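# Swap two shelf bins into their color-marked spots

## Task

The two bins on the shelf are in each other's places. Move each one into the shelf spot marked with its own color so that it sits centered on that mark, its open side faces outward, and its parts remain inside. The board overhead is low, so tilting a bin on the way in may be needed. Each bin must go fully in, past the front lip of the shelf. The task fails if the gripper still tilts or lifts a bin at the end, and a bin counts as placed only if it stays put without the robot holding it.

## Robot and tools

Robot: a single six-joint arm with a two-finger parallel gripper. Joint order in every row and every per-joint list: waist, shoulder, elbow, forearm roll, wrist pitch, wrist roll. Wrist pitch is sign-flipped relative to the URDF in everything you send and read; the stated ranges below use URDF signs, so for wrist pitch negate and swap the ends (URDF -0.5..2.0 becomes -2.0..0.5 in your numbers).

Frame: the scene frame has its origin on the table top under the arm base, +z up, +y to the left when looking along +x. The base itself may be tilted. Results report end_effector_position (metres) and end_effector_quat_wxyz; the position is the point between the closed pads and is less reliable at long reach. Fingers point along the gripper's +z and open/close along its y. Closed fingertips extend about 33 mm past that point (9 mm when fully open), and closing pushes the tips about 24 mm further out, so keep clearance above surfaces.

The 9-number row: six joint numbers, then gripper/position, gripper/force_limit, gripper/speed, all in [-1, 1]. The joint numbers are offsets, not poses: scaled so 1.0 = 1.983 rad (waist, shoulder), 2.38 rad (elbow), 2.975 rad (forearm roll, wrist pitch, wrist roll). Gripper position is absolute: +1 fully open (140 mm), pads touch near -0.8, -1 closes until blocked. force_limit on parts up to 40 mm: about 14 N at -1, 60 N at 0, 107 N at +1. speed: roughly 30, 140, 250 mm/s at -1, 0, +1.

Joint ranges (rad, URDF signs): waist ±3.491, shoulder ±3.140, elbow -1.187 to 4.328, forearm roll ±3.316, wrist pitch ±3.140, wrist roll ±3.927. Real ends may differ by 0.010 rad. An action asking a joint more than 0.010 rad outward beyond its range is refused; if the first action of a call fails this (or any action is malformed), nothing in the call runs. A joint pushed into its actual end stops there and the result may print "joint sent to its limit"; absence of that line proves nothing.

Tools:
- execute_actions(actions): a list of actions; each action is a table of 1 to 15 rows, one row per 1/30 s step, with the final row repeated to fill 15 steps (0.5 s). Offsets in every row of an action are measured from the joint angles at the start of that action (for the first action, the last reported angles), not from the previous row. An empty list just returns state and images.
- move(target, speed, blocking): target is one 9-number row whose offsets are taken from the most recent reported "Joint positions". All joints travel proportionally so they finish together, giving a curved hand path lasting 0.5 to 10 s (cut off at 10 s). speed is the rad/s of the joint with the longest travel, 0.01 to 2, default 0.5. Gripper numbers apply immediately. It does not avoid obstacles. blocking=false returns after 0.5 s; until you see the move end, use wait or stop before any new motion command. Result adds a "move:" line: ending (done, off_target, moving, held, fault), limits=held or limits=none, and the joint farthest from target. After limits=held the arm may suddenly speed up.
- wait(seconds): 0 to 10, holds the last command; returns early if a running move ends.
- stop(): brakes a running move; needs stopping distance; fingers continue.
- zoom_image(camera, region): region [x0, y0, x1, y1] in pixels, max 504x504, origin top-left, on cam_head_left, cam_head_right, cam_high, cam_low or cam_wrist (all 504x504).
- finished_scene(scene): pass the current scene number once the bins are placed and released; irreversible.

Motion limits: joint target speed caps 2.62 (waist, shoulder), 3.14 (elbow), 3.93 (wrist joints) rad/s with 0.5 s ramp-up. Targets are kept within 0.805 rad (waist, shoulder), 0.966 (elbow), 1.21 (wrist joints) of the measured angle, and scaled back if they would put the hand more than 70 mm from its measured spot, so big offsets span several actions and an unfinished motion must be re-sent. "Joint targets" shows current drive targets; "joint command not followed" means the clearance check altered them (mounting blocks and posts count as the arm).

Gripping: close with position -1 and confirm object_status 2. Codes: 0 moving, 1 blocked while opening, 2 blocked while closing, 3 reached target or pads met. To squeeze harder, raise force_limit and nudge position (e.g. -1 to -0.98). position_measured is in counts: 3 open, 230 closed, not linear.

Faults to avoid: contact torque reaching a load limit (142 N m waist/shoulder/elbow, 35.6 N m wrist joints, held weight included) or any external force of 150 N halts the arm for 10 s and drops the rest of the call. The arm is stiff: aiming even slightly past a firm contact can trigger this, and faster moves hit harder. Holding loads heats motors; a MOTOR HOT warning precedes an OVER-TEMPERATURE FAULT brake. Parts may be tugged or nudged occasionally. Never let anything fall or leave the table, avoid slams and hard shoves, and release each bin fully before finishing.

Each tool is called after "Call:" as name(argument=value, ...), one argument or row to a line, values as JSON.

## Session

Call:
execute_actions(
  actions=[],
)

Scene clock: 0.00 s.
end_effector_position=(+0.3520, -0.3992, +0.3946) position_measured=3 object_status=3 end_effector_quat_wxyz=(+0.206, -0.631, +0.746, +0.063)
Joint names: [waist, shoulder, elbow, forearm roll, wrist pitch, wrist roll]
Joint positions: [-1.303 -0.1    0.113 -0.645  1.665  1.017]
Joint velocities: [-0.    -0.001  0.     0.001 -0.001  0.   ]
Joint targets: [-1.303 -0.100 0.113 -0.645 1.665 1.017]

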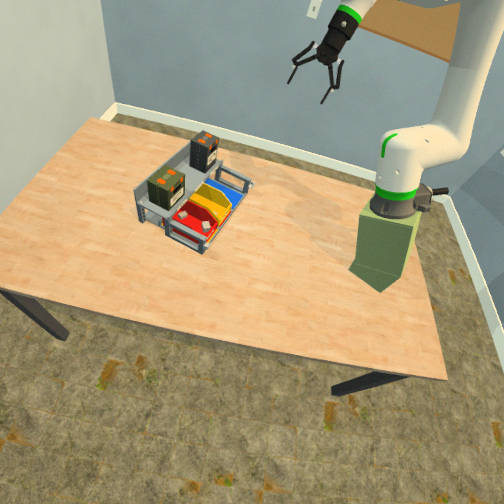

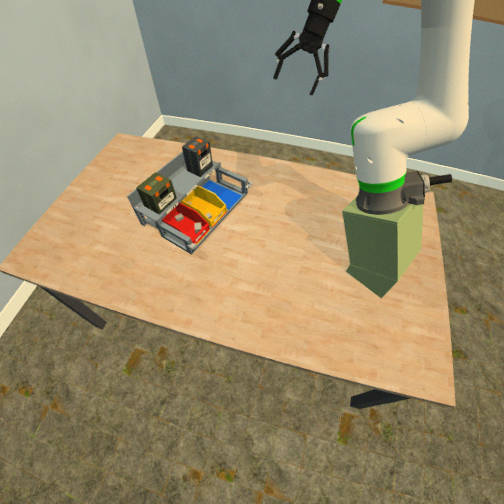

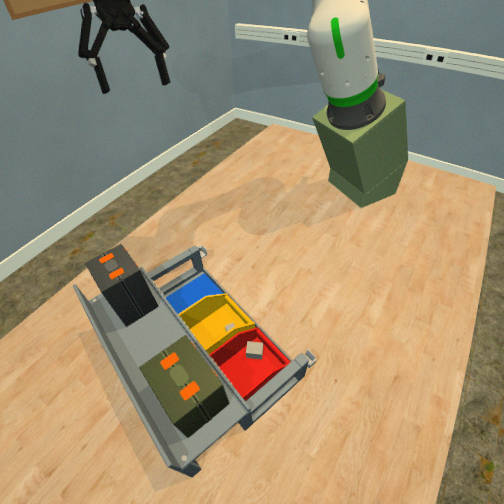

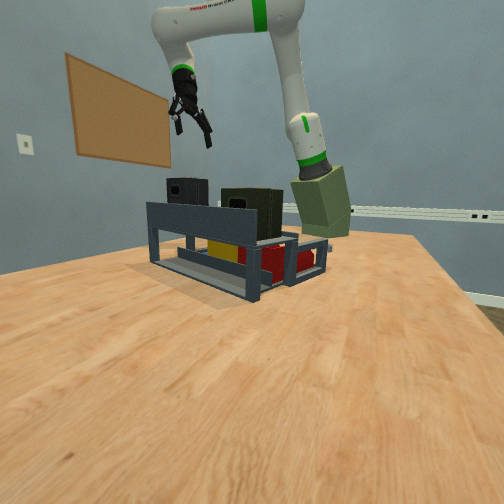

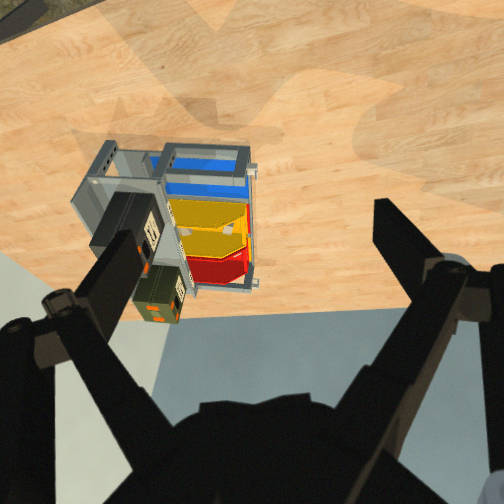

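Call:
move(
  target=[0.8174,0.0668,-0.2773,0.3997,-0.2965,-0.7116,-0.42,0,0],
  speed=1.0,
)

Scene clock: 8.17 s.
end_effector_position=(+0.5507, +0.0003, +0.1513) position_measured=182 object_status=3 end_effector_quat_wxyz=(-0.001, -0.590, +0.808, -0.000)
Joint names: [waist, shoulder, elbow, forearm roll, wrist pitch, wrist roll]
Joint positions: [ 0.318  0.033 -0.547  0.544  0.783 -1.1  ]
Joint velocities: [ 0.001  0.001 -0.     0.    -0.001 -0.001]
Joint targets: [0.318 0.033 -0.547 0.544 0.783 -1.100]
move: done; limits=none; farthest joint: the waist, 0.000 radians from its target (1.621 radians at the start)

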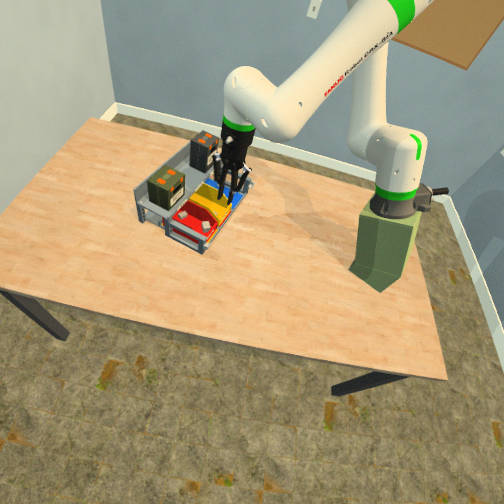

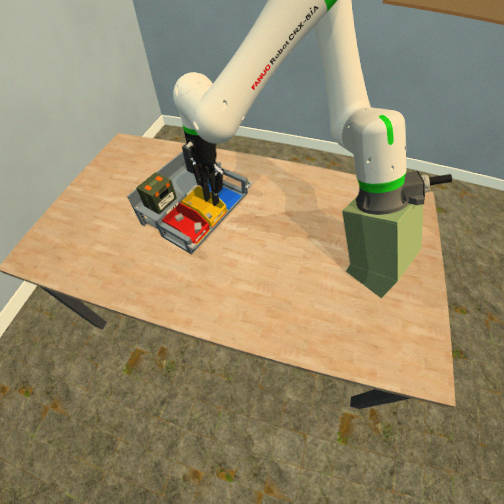

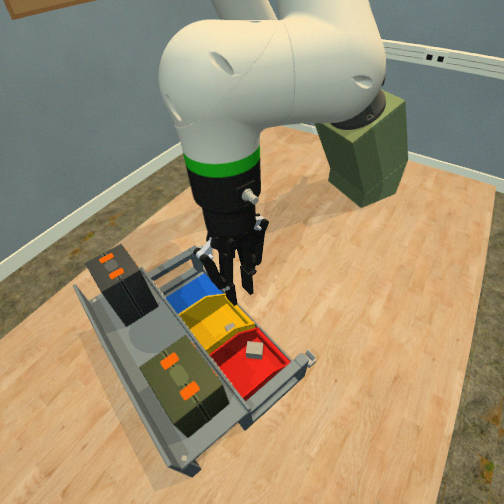

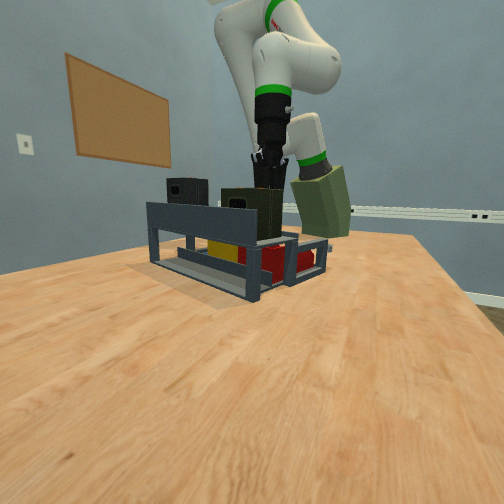

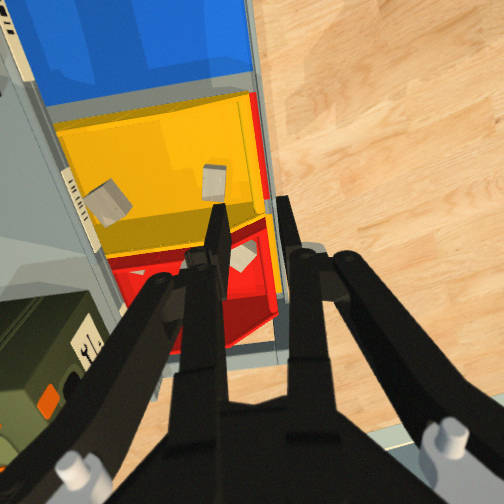

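Call:
move(
  target=[-0.0555,0.0484,-0.0308,0.0352,-0.0632,-0.0153,-0.42,0,0],
  speed=0.2,
)

Scene clock: 14.97 s.
end_effector_position=(+0.5394, -0.0225, +0.0854) position_measured=182 object_status=3 end_effector_quat_wxyz=(-0.001, -0.589, +0.808, -0.003)
Joint names: [waist, shoulder, elbow, forearm roll, wrist pitch, wrist roll]
Joint positions: [ 0.208  0.129 -0.62   0.648  0.595 -1.146]
Joint velocities: [-0.    -0.002  0.    -0.    -0.     0.001]
Joint targets: [0.208 0.129 -0.620 0.648 0.595 -1.146]
move: done; limits=none; farthest joint: the waist, 0.000 radians from its target (0.110 radians at the start)

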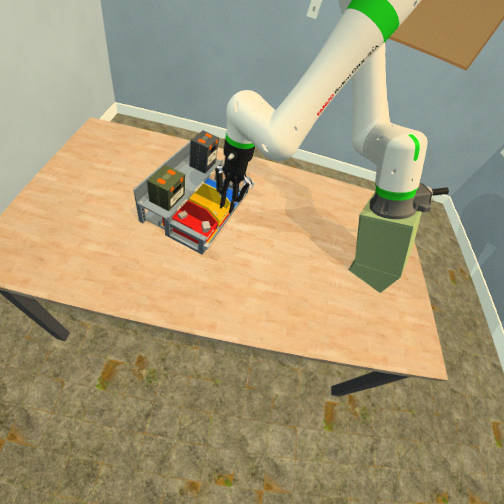

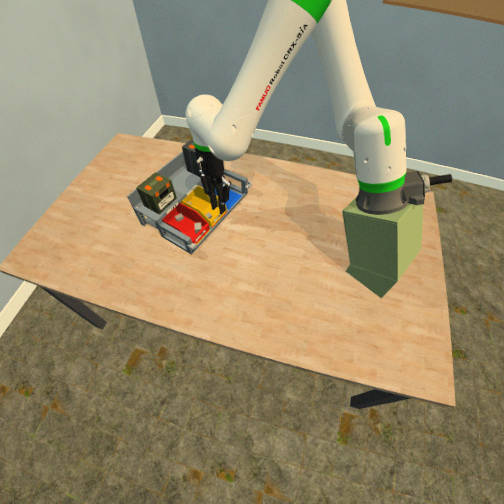

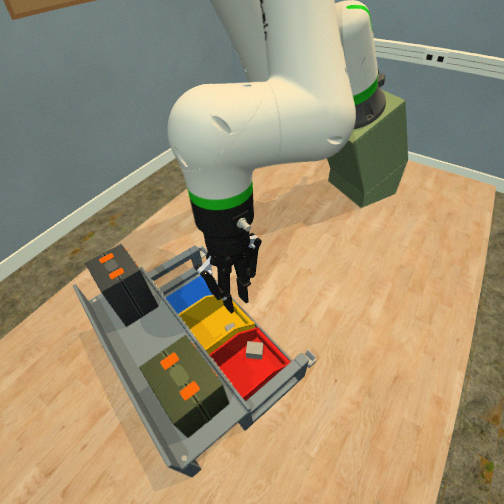

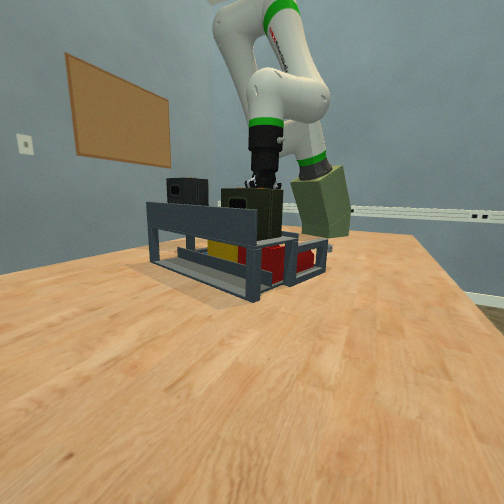

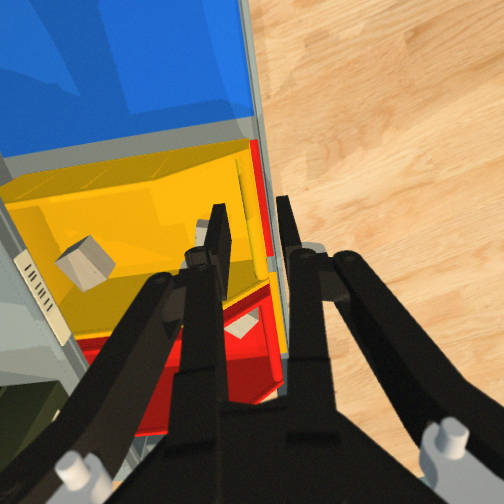

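Call:
move(
  target=[-0.0154,0.0131,-0.005,0.0071,-0.0145,0.0034,-0.5,0,0],
  speed=0.06,
)

Call:
move(
  target=[0,0,0,0,0,0,-1,0.6,-0.6],
)

Scene clock: 19.20 s.
end_effector_position=(+0.5352, -0.0287, +0.0695) position_measured=192 object_status=3 end_effector_quat_wxyz=(-0.001, -0.594, +0.805, -0.001)
Joint names: [waist, shoulder, elbow, forearm roll, wrist pitch, wrist roll]
Joint positions: [ 0.177  0.155 -0.632  0.67   0.552 -1.136]
Joint velocities: [-0.     0.001 -0.001 -0.001  0.    -0.   ]
Joint targets: [0.177 0.155 -0.632 0.670 0.552 -1.136]
move: done; limits=none; farthest joint: the waist, 0.000 radians from its target (0.030 radians at the start)

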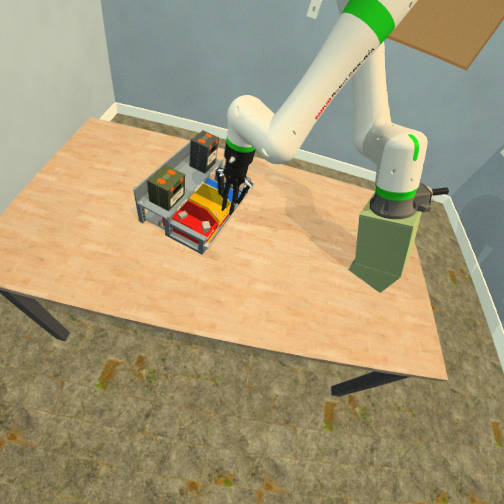

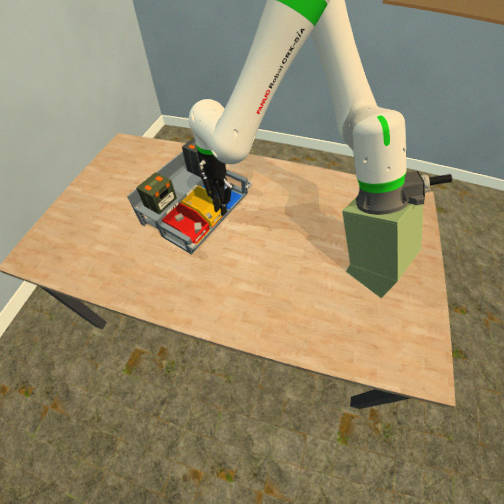

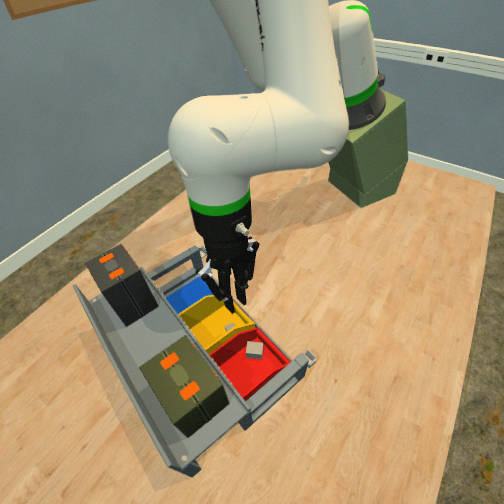

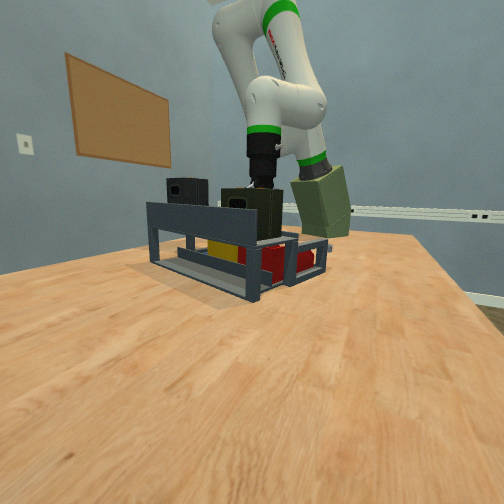

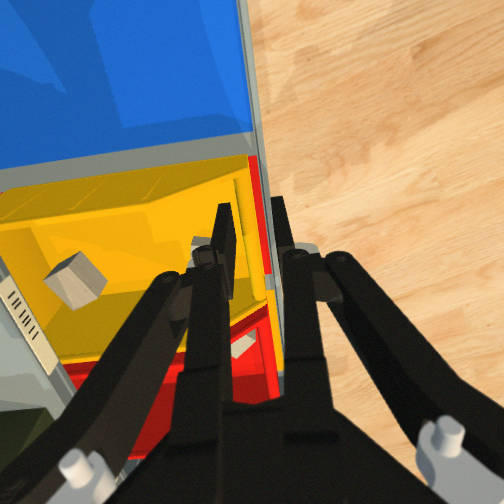

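Scene clock: 19.73 s.
end_effector_position=(+0.5352, -0.0287, +0.0695) position_measured=224 object_status=2 end_effector_quat_wxyz=(-0.001, -0.594, +0.805, -0.001)
Joint names: [waist, shoulder, elbow, forearm roll, wrist pitch, wrist roll]
Joint positions: [ 0.177  0.155 -0.632  0.67   0.552 -1.136]
Joint velocities: [ 0.     0.003 -0.001  0.     0.     0.001]
Joint targets: [0.177 0.155 -0.632 0.670 0.552 -1.136]
move: done; limits=none; farthest joint: the waist, 0.000 radians from its target (0.000 radians at the start)

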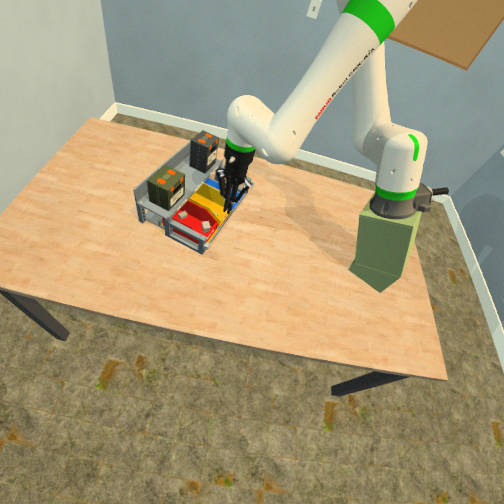

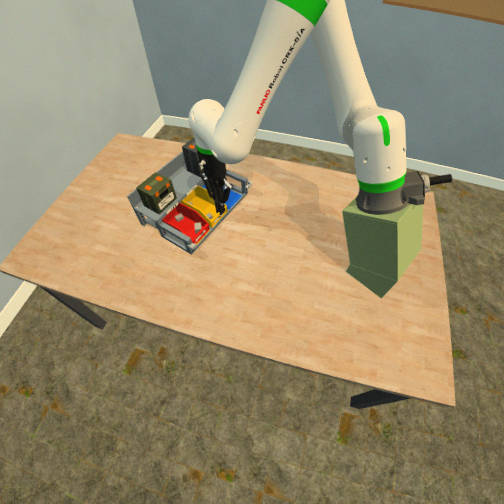

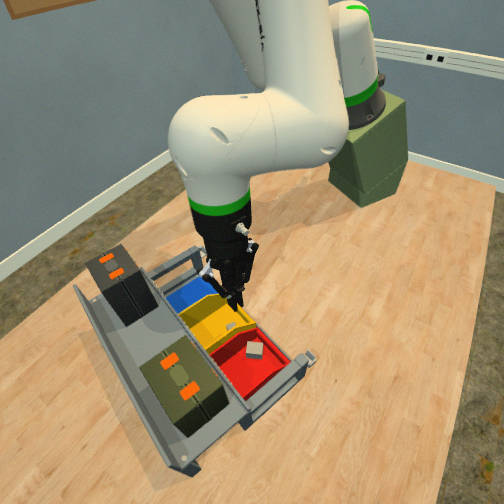

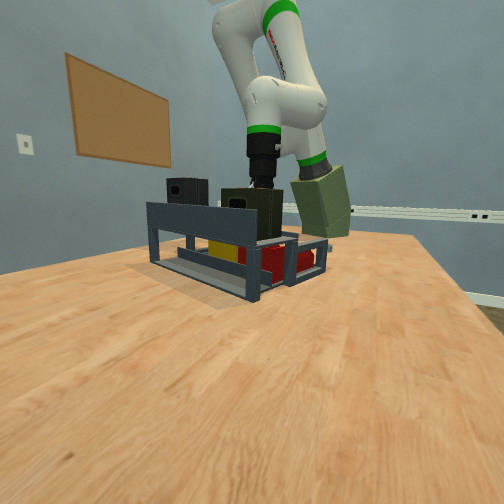

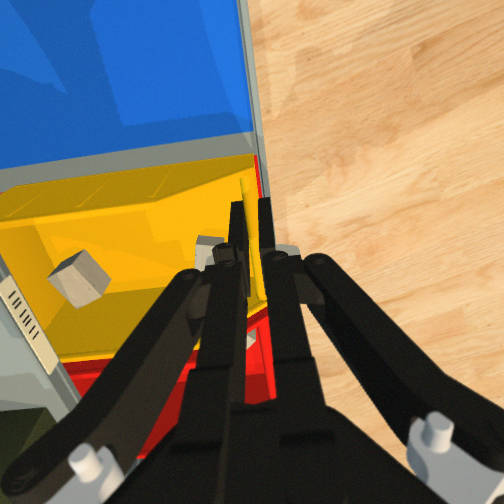

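Call:
move(
  target=[-0.11,-0.0425,-0.0147,-0.0413,-0.0172,0.1008,-1,0.6,-0.6],
  speed=0.1,
)

Call:
move(
  target=[0,0,0,0,0,0,-0.5,0,0],
)

Scene clock: 29.20 s.
end_effector_position=(+0.5032, -0.1363, +0.0710) position_measured=224 object_status=2 end_effector_quat_wxyz=(-0.001, -0.588, +0.809, -0.000)
Joint names: [waist, shoulder, elbow, forearm roll, wrist pitch, wrist roll]
Joint positions: [-0.041  0.07  -0.667  0.547  0.501 -0.836]
Joint velocities: [-0.     0.     0.     0.     0.     0.001]
Joint targets: [-0.041 0.070 -0.667 0.547 0.501 -0.836]
move: done; limits=none; farthest joint: the waist, 0.000 radians from its target (0.218 radians at the start)

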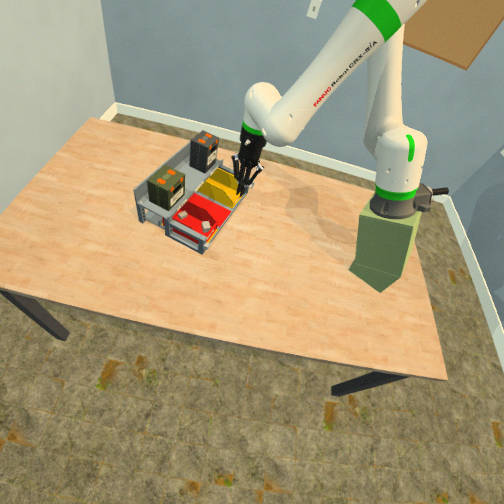

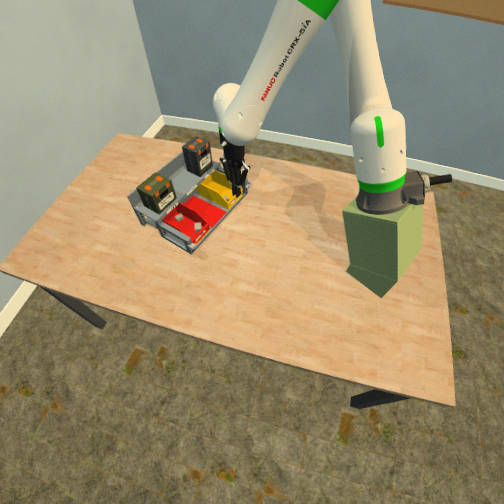

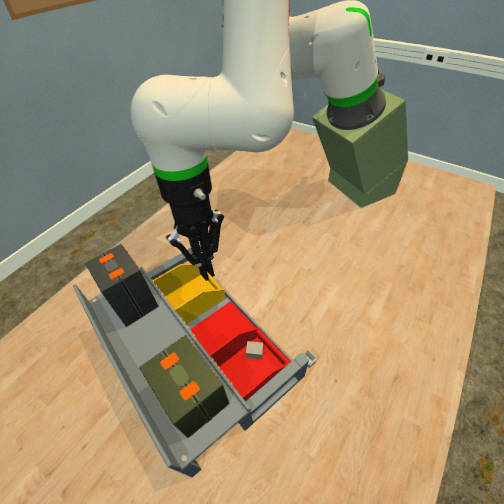

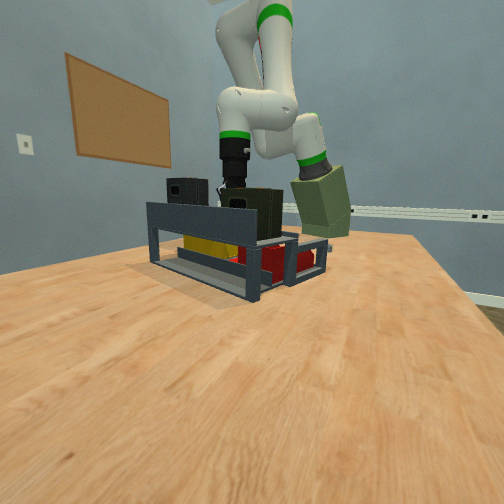

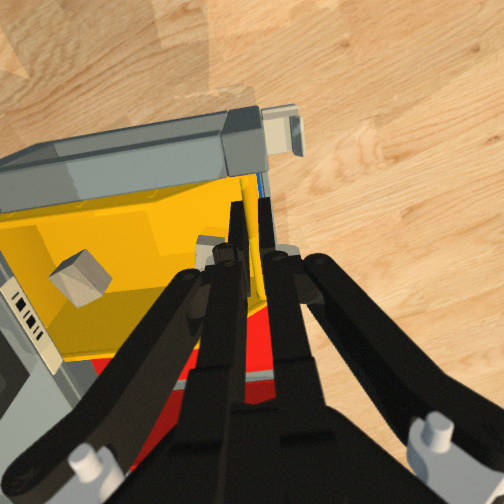

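Scene clock: 29.70 s.
end_effector_position=(+0.5032, -0.1363, +0.0710) position_measured=192 object_status=3 end_effector_quat_wxyz=(-0.001, -0.588, +0.809, -0.000)
Joint names: [waist, shoulder, elbow, forearm roll, wrist pitch, wrist roll]
Joint positions: [-0.041  0.07  -0.667  0.547  0.501 -0.836]
Joint velocities: [-0. -0. -0. -0.  0.  0.]
Joint targets: [-0.041 0.070 -0.667 0.547 0.501 -0.836]
move: done; limits=none; farthest joint: the waist, 0.000 radians from its target (0.000 radians at the start)

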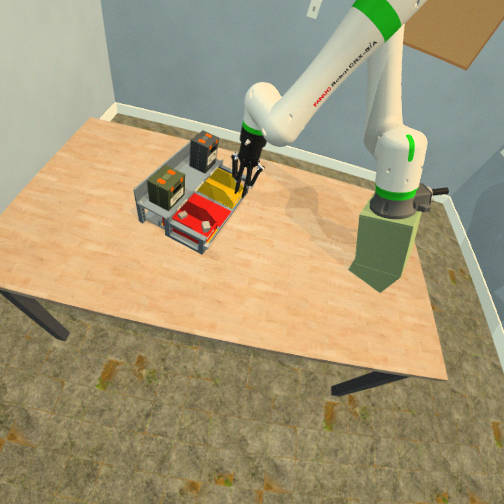

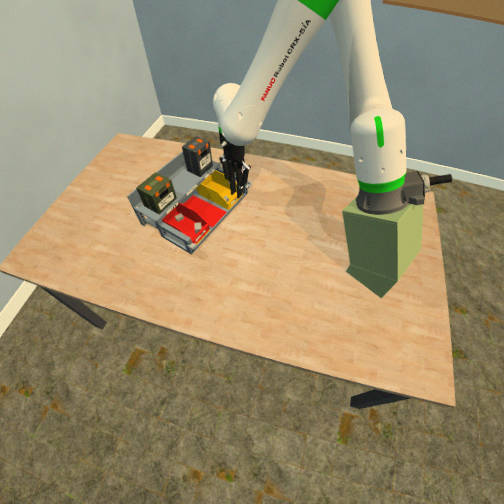

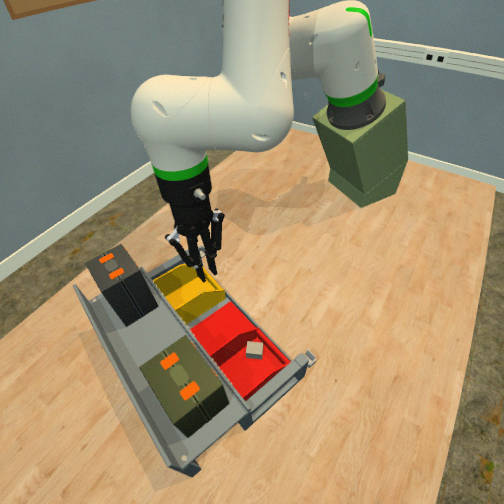

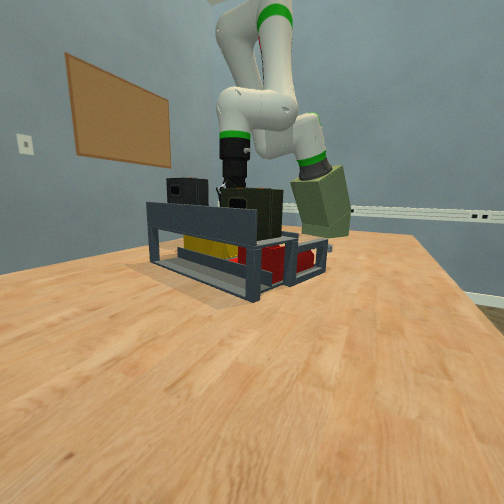

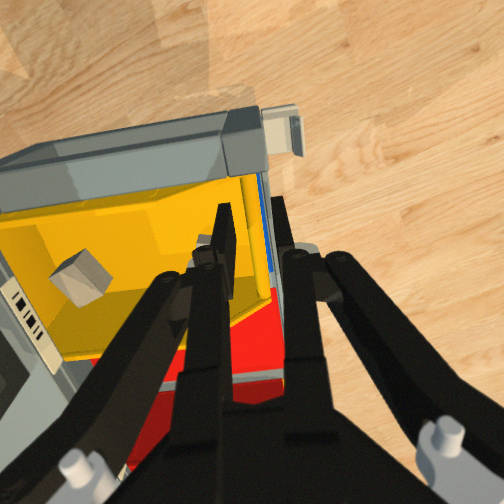

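Call:
move(
  target=[0.0217,-0.0524,0.008,-0.0259,0.042,0.0222,-0.5,0,0],
  speed=0.25,
)

Call:
move(
  target=[0.2234,0.1518,0.0941,0.0531,0.04,-0.1832,-0.5,0,0],
  speed=0.5,
)

Scene clock: 38.13 s.
end_effector_position=(+0.5031, -0.1361, +0.1157) position_measured=192 object_status=3 end_effector_quat_wxyz=(-0.001, -0.591, +0.807, +0.000)
Joint names: [waist, shoulder, elbow, forearm roll, wrist pitch, wrist roll]
Joint positions: [ 0.002 -0.034 -0.648  0.47   0.626 -0.77 ]
Joint velocities: [ 0.     0.002 -0.    -0.001  0.003 -0.001]
Joint targets: [0.002 -0.034 -0.648 0.470 0.626 -0.770]
move: done; limits=none; farthest joint: the waist, 0.000 radians from its target (0.043 radians at the start)

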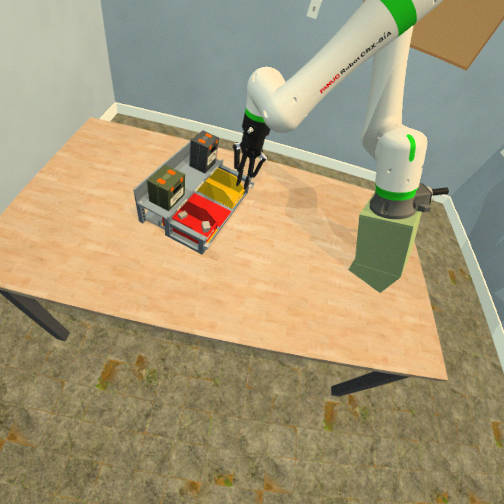

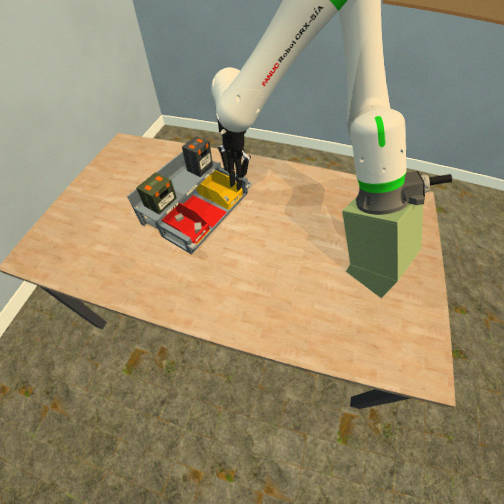

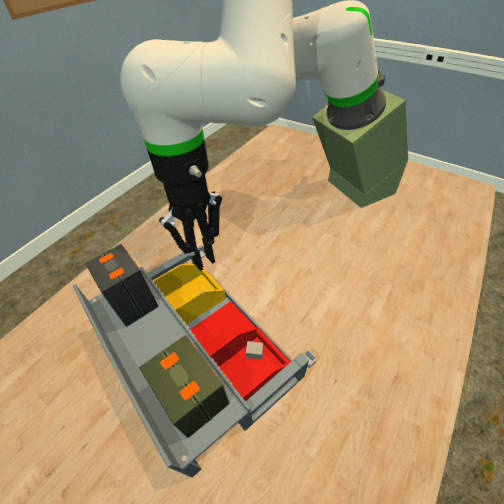

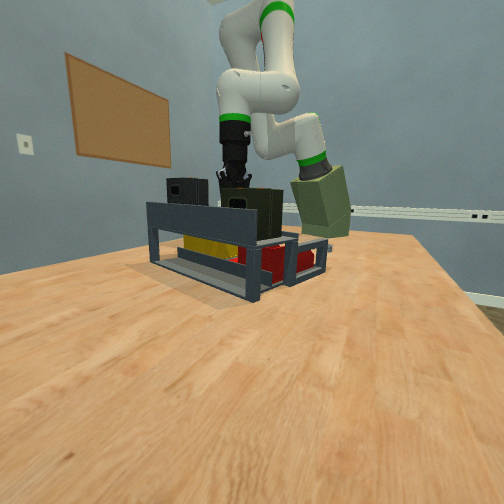

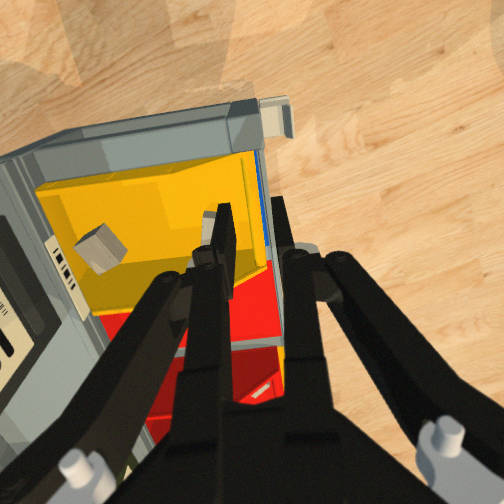

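Scene clock: 39.67 s.
end_effector_position=(+0.5826, +0.1103, +0.1081) position_measured=192 object_status=3 end_effector_quat_wxyz=(+0.001, -0.591, +0.807, -0.002)
Joint names: [waist, shoulder, elbow, forearm roll, wrist pitch, wrist roll]
Joint positions: [ 0.445  0.267 -0.424  0.628  0.745 -1.315]
Joint velocities: [ 0.001 -0.    -0.001 -0.003  0.001  0.   ]
Joint targets: [0.445 0.267 -0.424 0.628 0.745 -1.315]
move: done; limits=none; farthest joint: the waist, 0.000 radians from its target (0.443 radians at the start)

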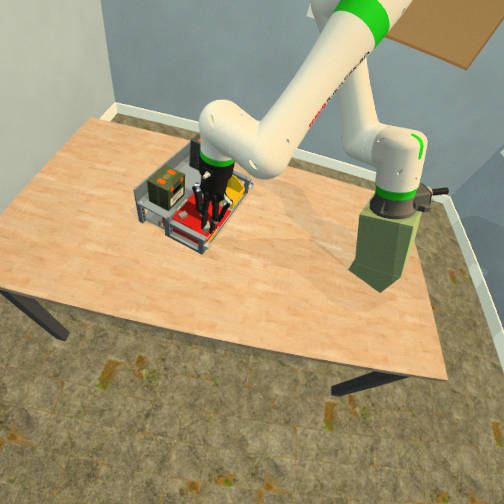

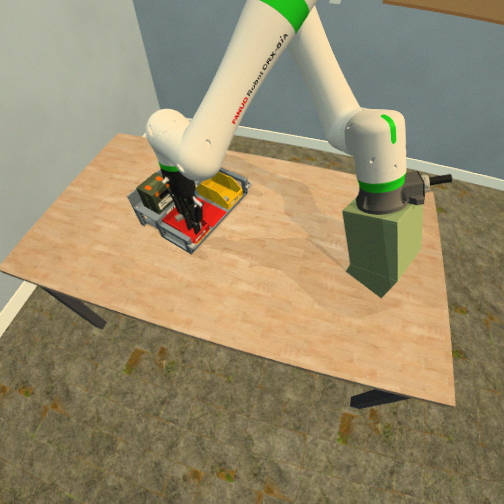

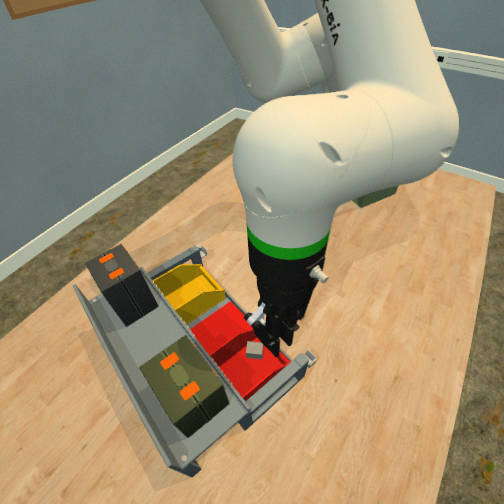

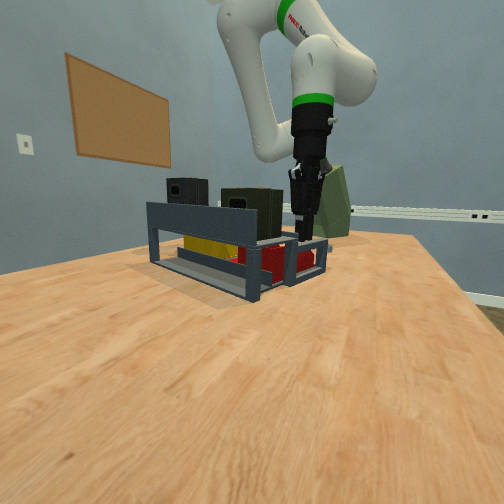

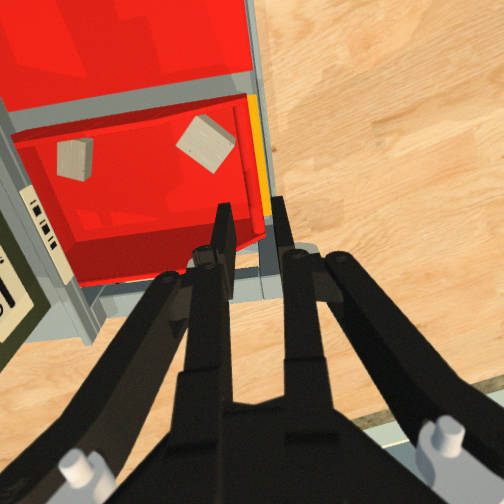

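Call:
move(
  target=[-0.0202,0.037,-0.0025,0.0161,-0.0262,-0.0101,-0.55,0,0],
  speed=0.08,
)

Call:
move(
  target=[0,0,0,0,0,0,-1,0.6,-0.6],
)

Call:
move(
  target=[-0.0852,-0.0741,-0.0672,-0.0003,-0.0289,0.0494,-1,0.6,-0.6],
  speed=0.07,
)

Scene clock: 45.43 s.
end_effector_position=(+0.5818, +0.1101, +0.0685) position_measured=199 object_status=3 end_effector_quat_wxyz=(-0.002, -0.591, +0.806, -0.000)
Joint names: [waist, shoulder, elbow, forearm roll, wrist pitch, wrist roll]
Joint positions: [ 0.405  0.341 -0.43   0.676  0.667 -1.345]
Joint velocities: [-0.     0.001 -0.    -0.001 -0.001 -0.   ]
Joint targets: [0.405 0.341 -0.430 0.676 0.667 -1.345]
move: done; limits=none; farthest joint: the waist, 0.000 radians from its target (0.040 radians at the start)

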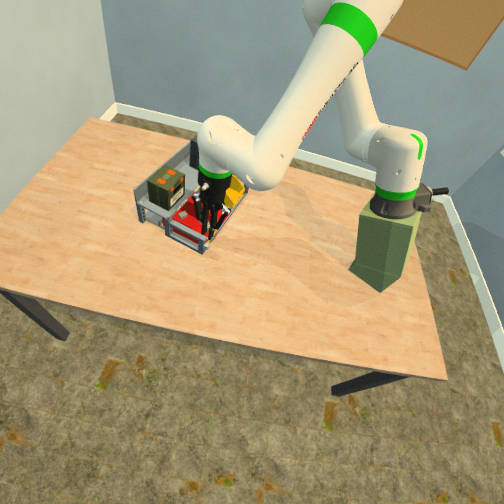

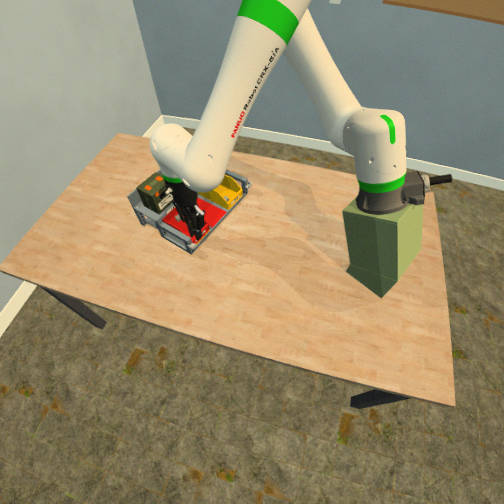

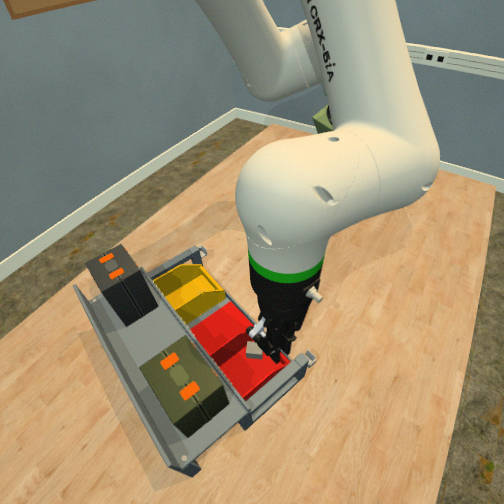

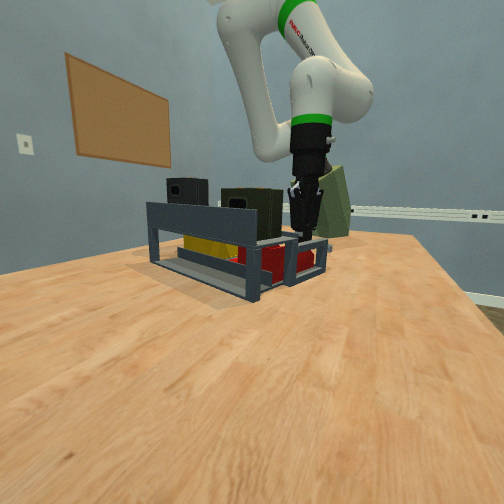

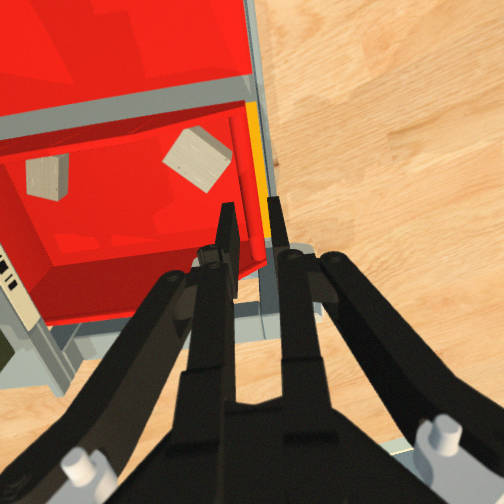

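Scene clock: 45.97 s.
end_effector_position=(+0.5818, +0.1101, +0.0685) position_measured=224 object_status=2 end_effector_quat_wxyz=(-0.002, -0.591, +0.806, -0.000)
Joint names: [waist, shoulder, elbow, forearm roll, wrist pitch, wrist roll]
Joint positions: [ 0.405  0.341 -0.43   0.676  0.667 -1.345]
Joint velocities: [ 0.    -0.     0.    -0.     0.001  0.   ]
Joint targets: [0.405 0.341 -0.430 0.676 0.667 -1.345]
move: done; limits=none; farthest joint: the waist, 0.000 radians from its target (0.000 radians at the start)

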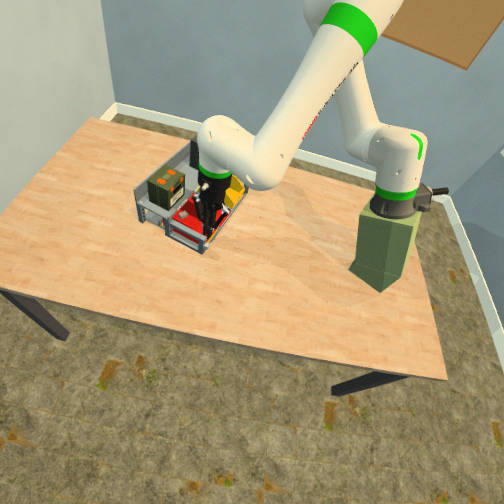

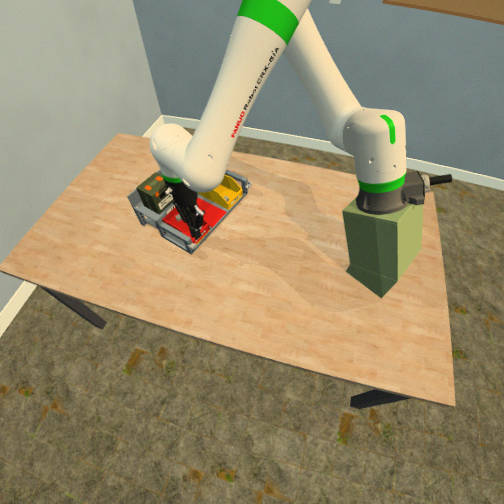

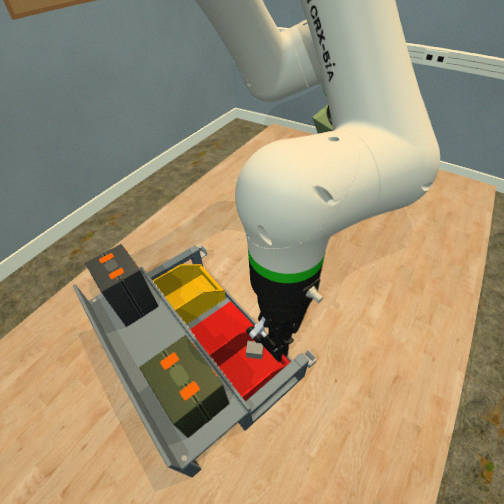

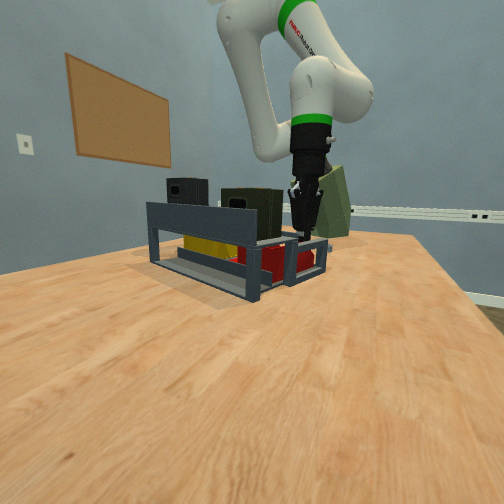

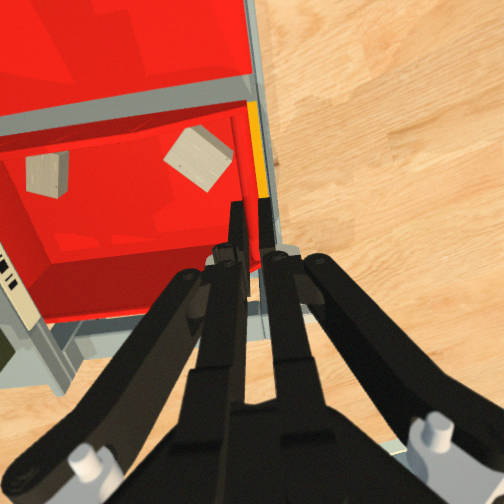

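Scene clock: 48.67 s.
end_effector_position=(+0.5479, +0.0034, +0.0699) position_measured=224 object_status=2 end_effector_quat_wxyz=(-0.002, -0.591, +0.806, -0.000)
Joint names: [waist, shoulder, elbow, forearm roll, wrist pitch, wrist roll]
Joint positions: [ 0.236  0.194 -0.59   0.675  0.581 -1.198]
Joint velocities: [-0.    -0.001  0.001  0.001  0.001  0.   ]
Joint targets: [0.236 0.194 -0.590 0.675 0.581 -1.198]
move: done; limits=none; farthest joint: the waist, 0.000 radians from its target (0.169 radians at the start)

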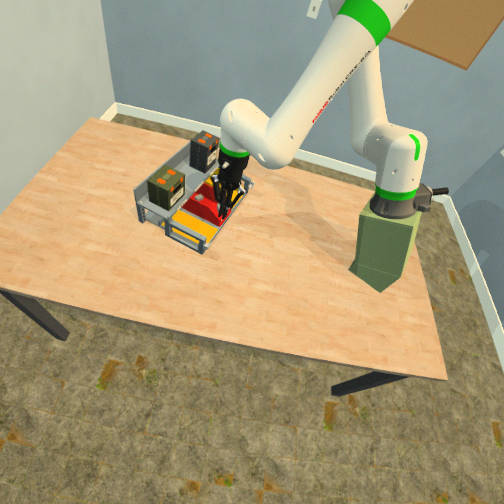

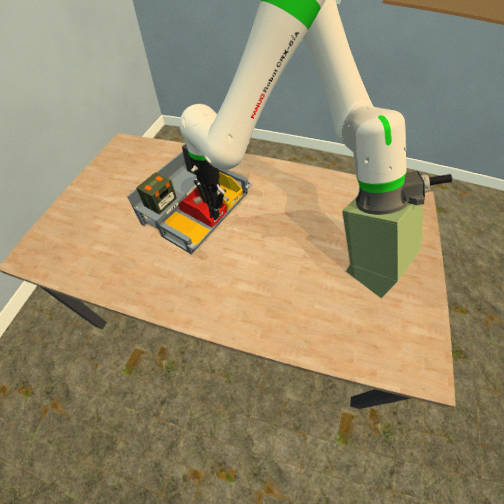

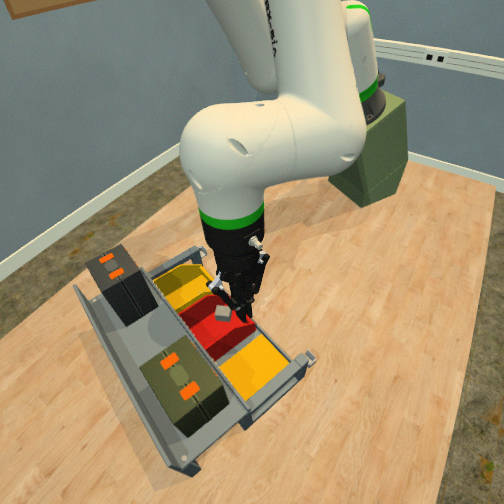

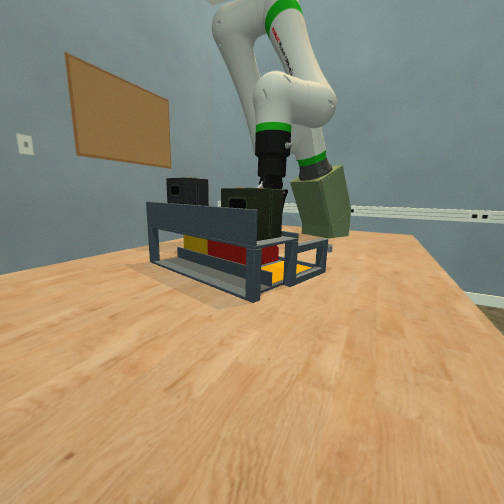

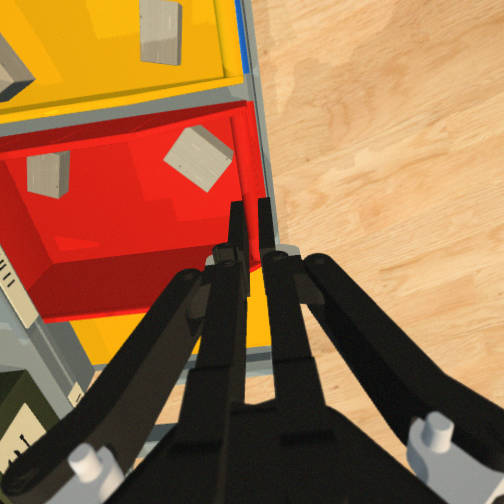

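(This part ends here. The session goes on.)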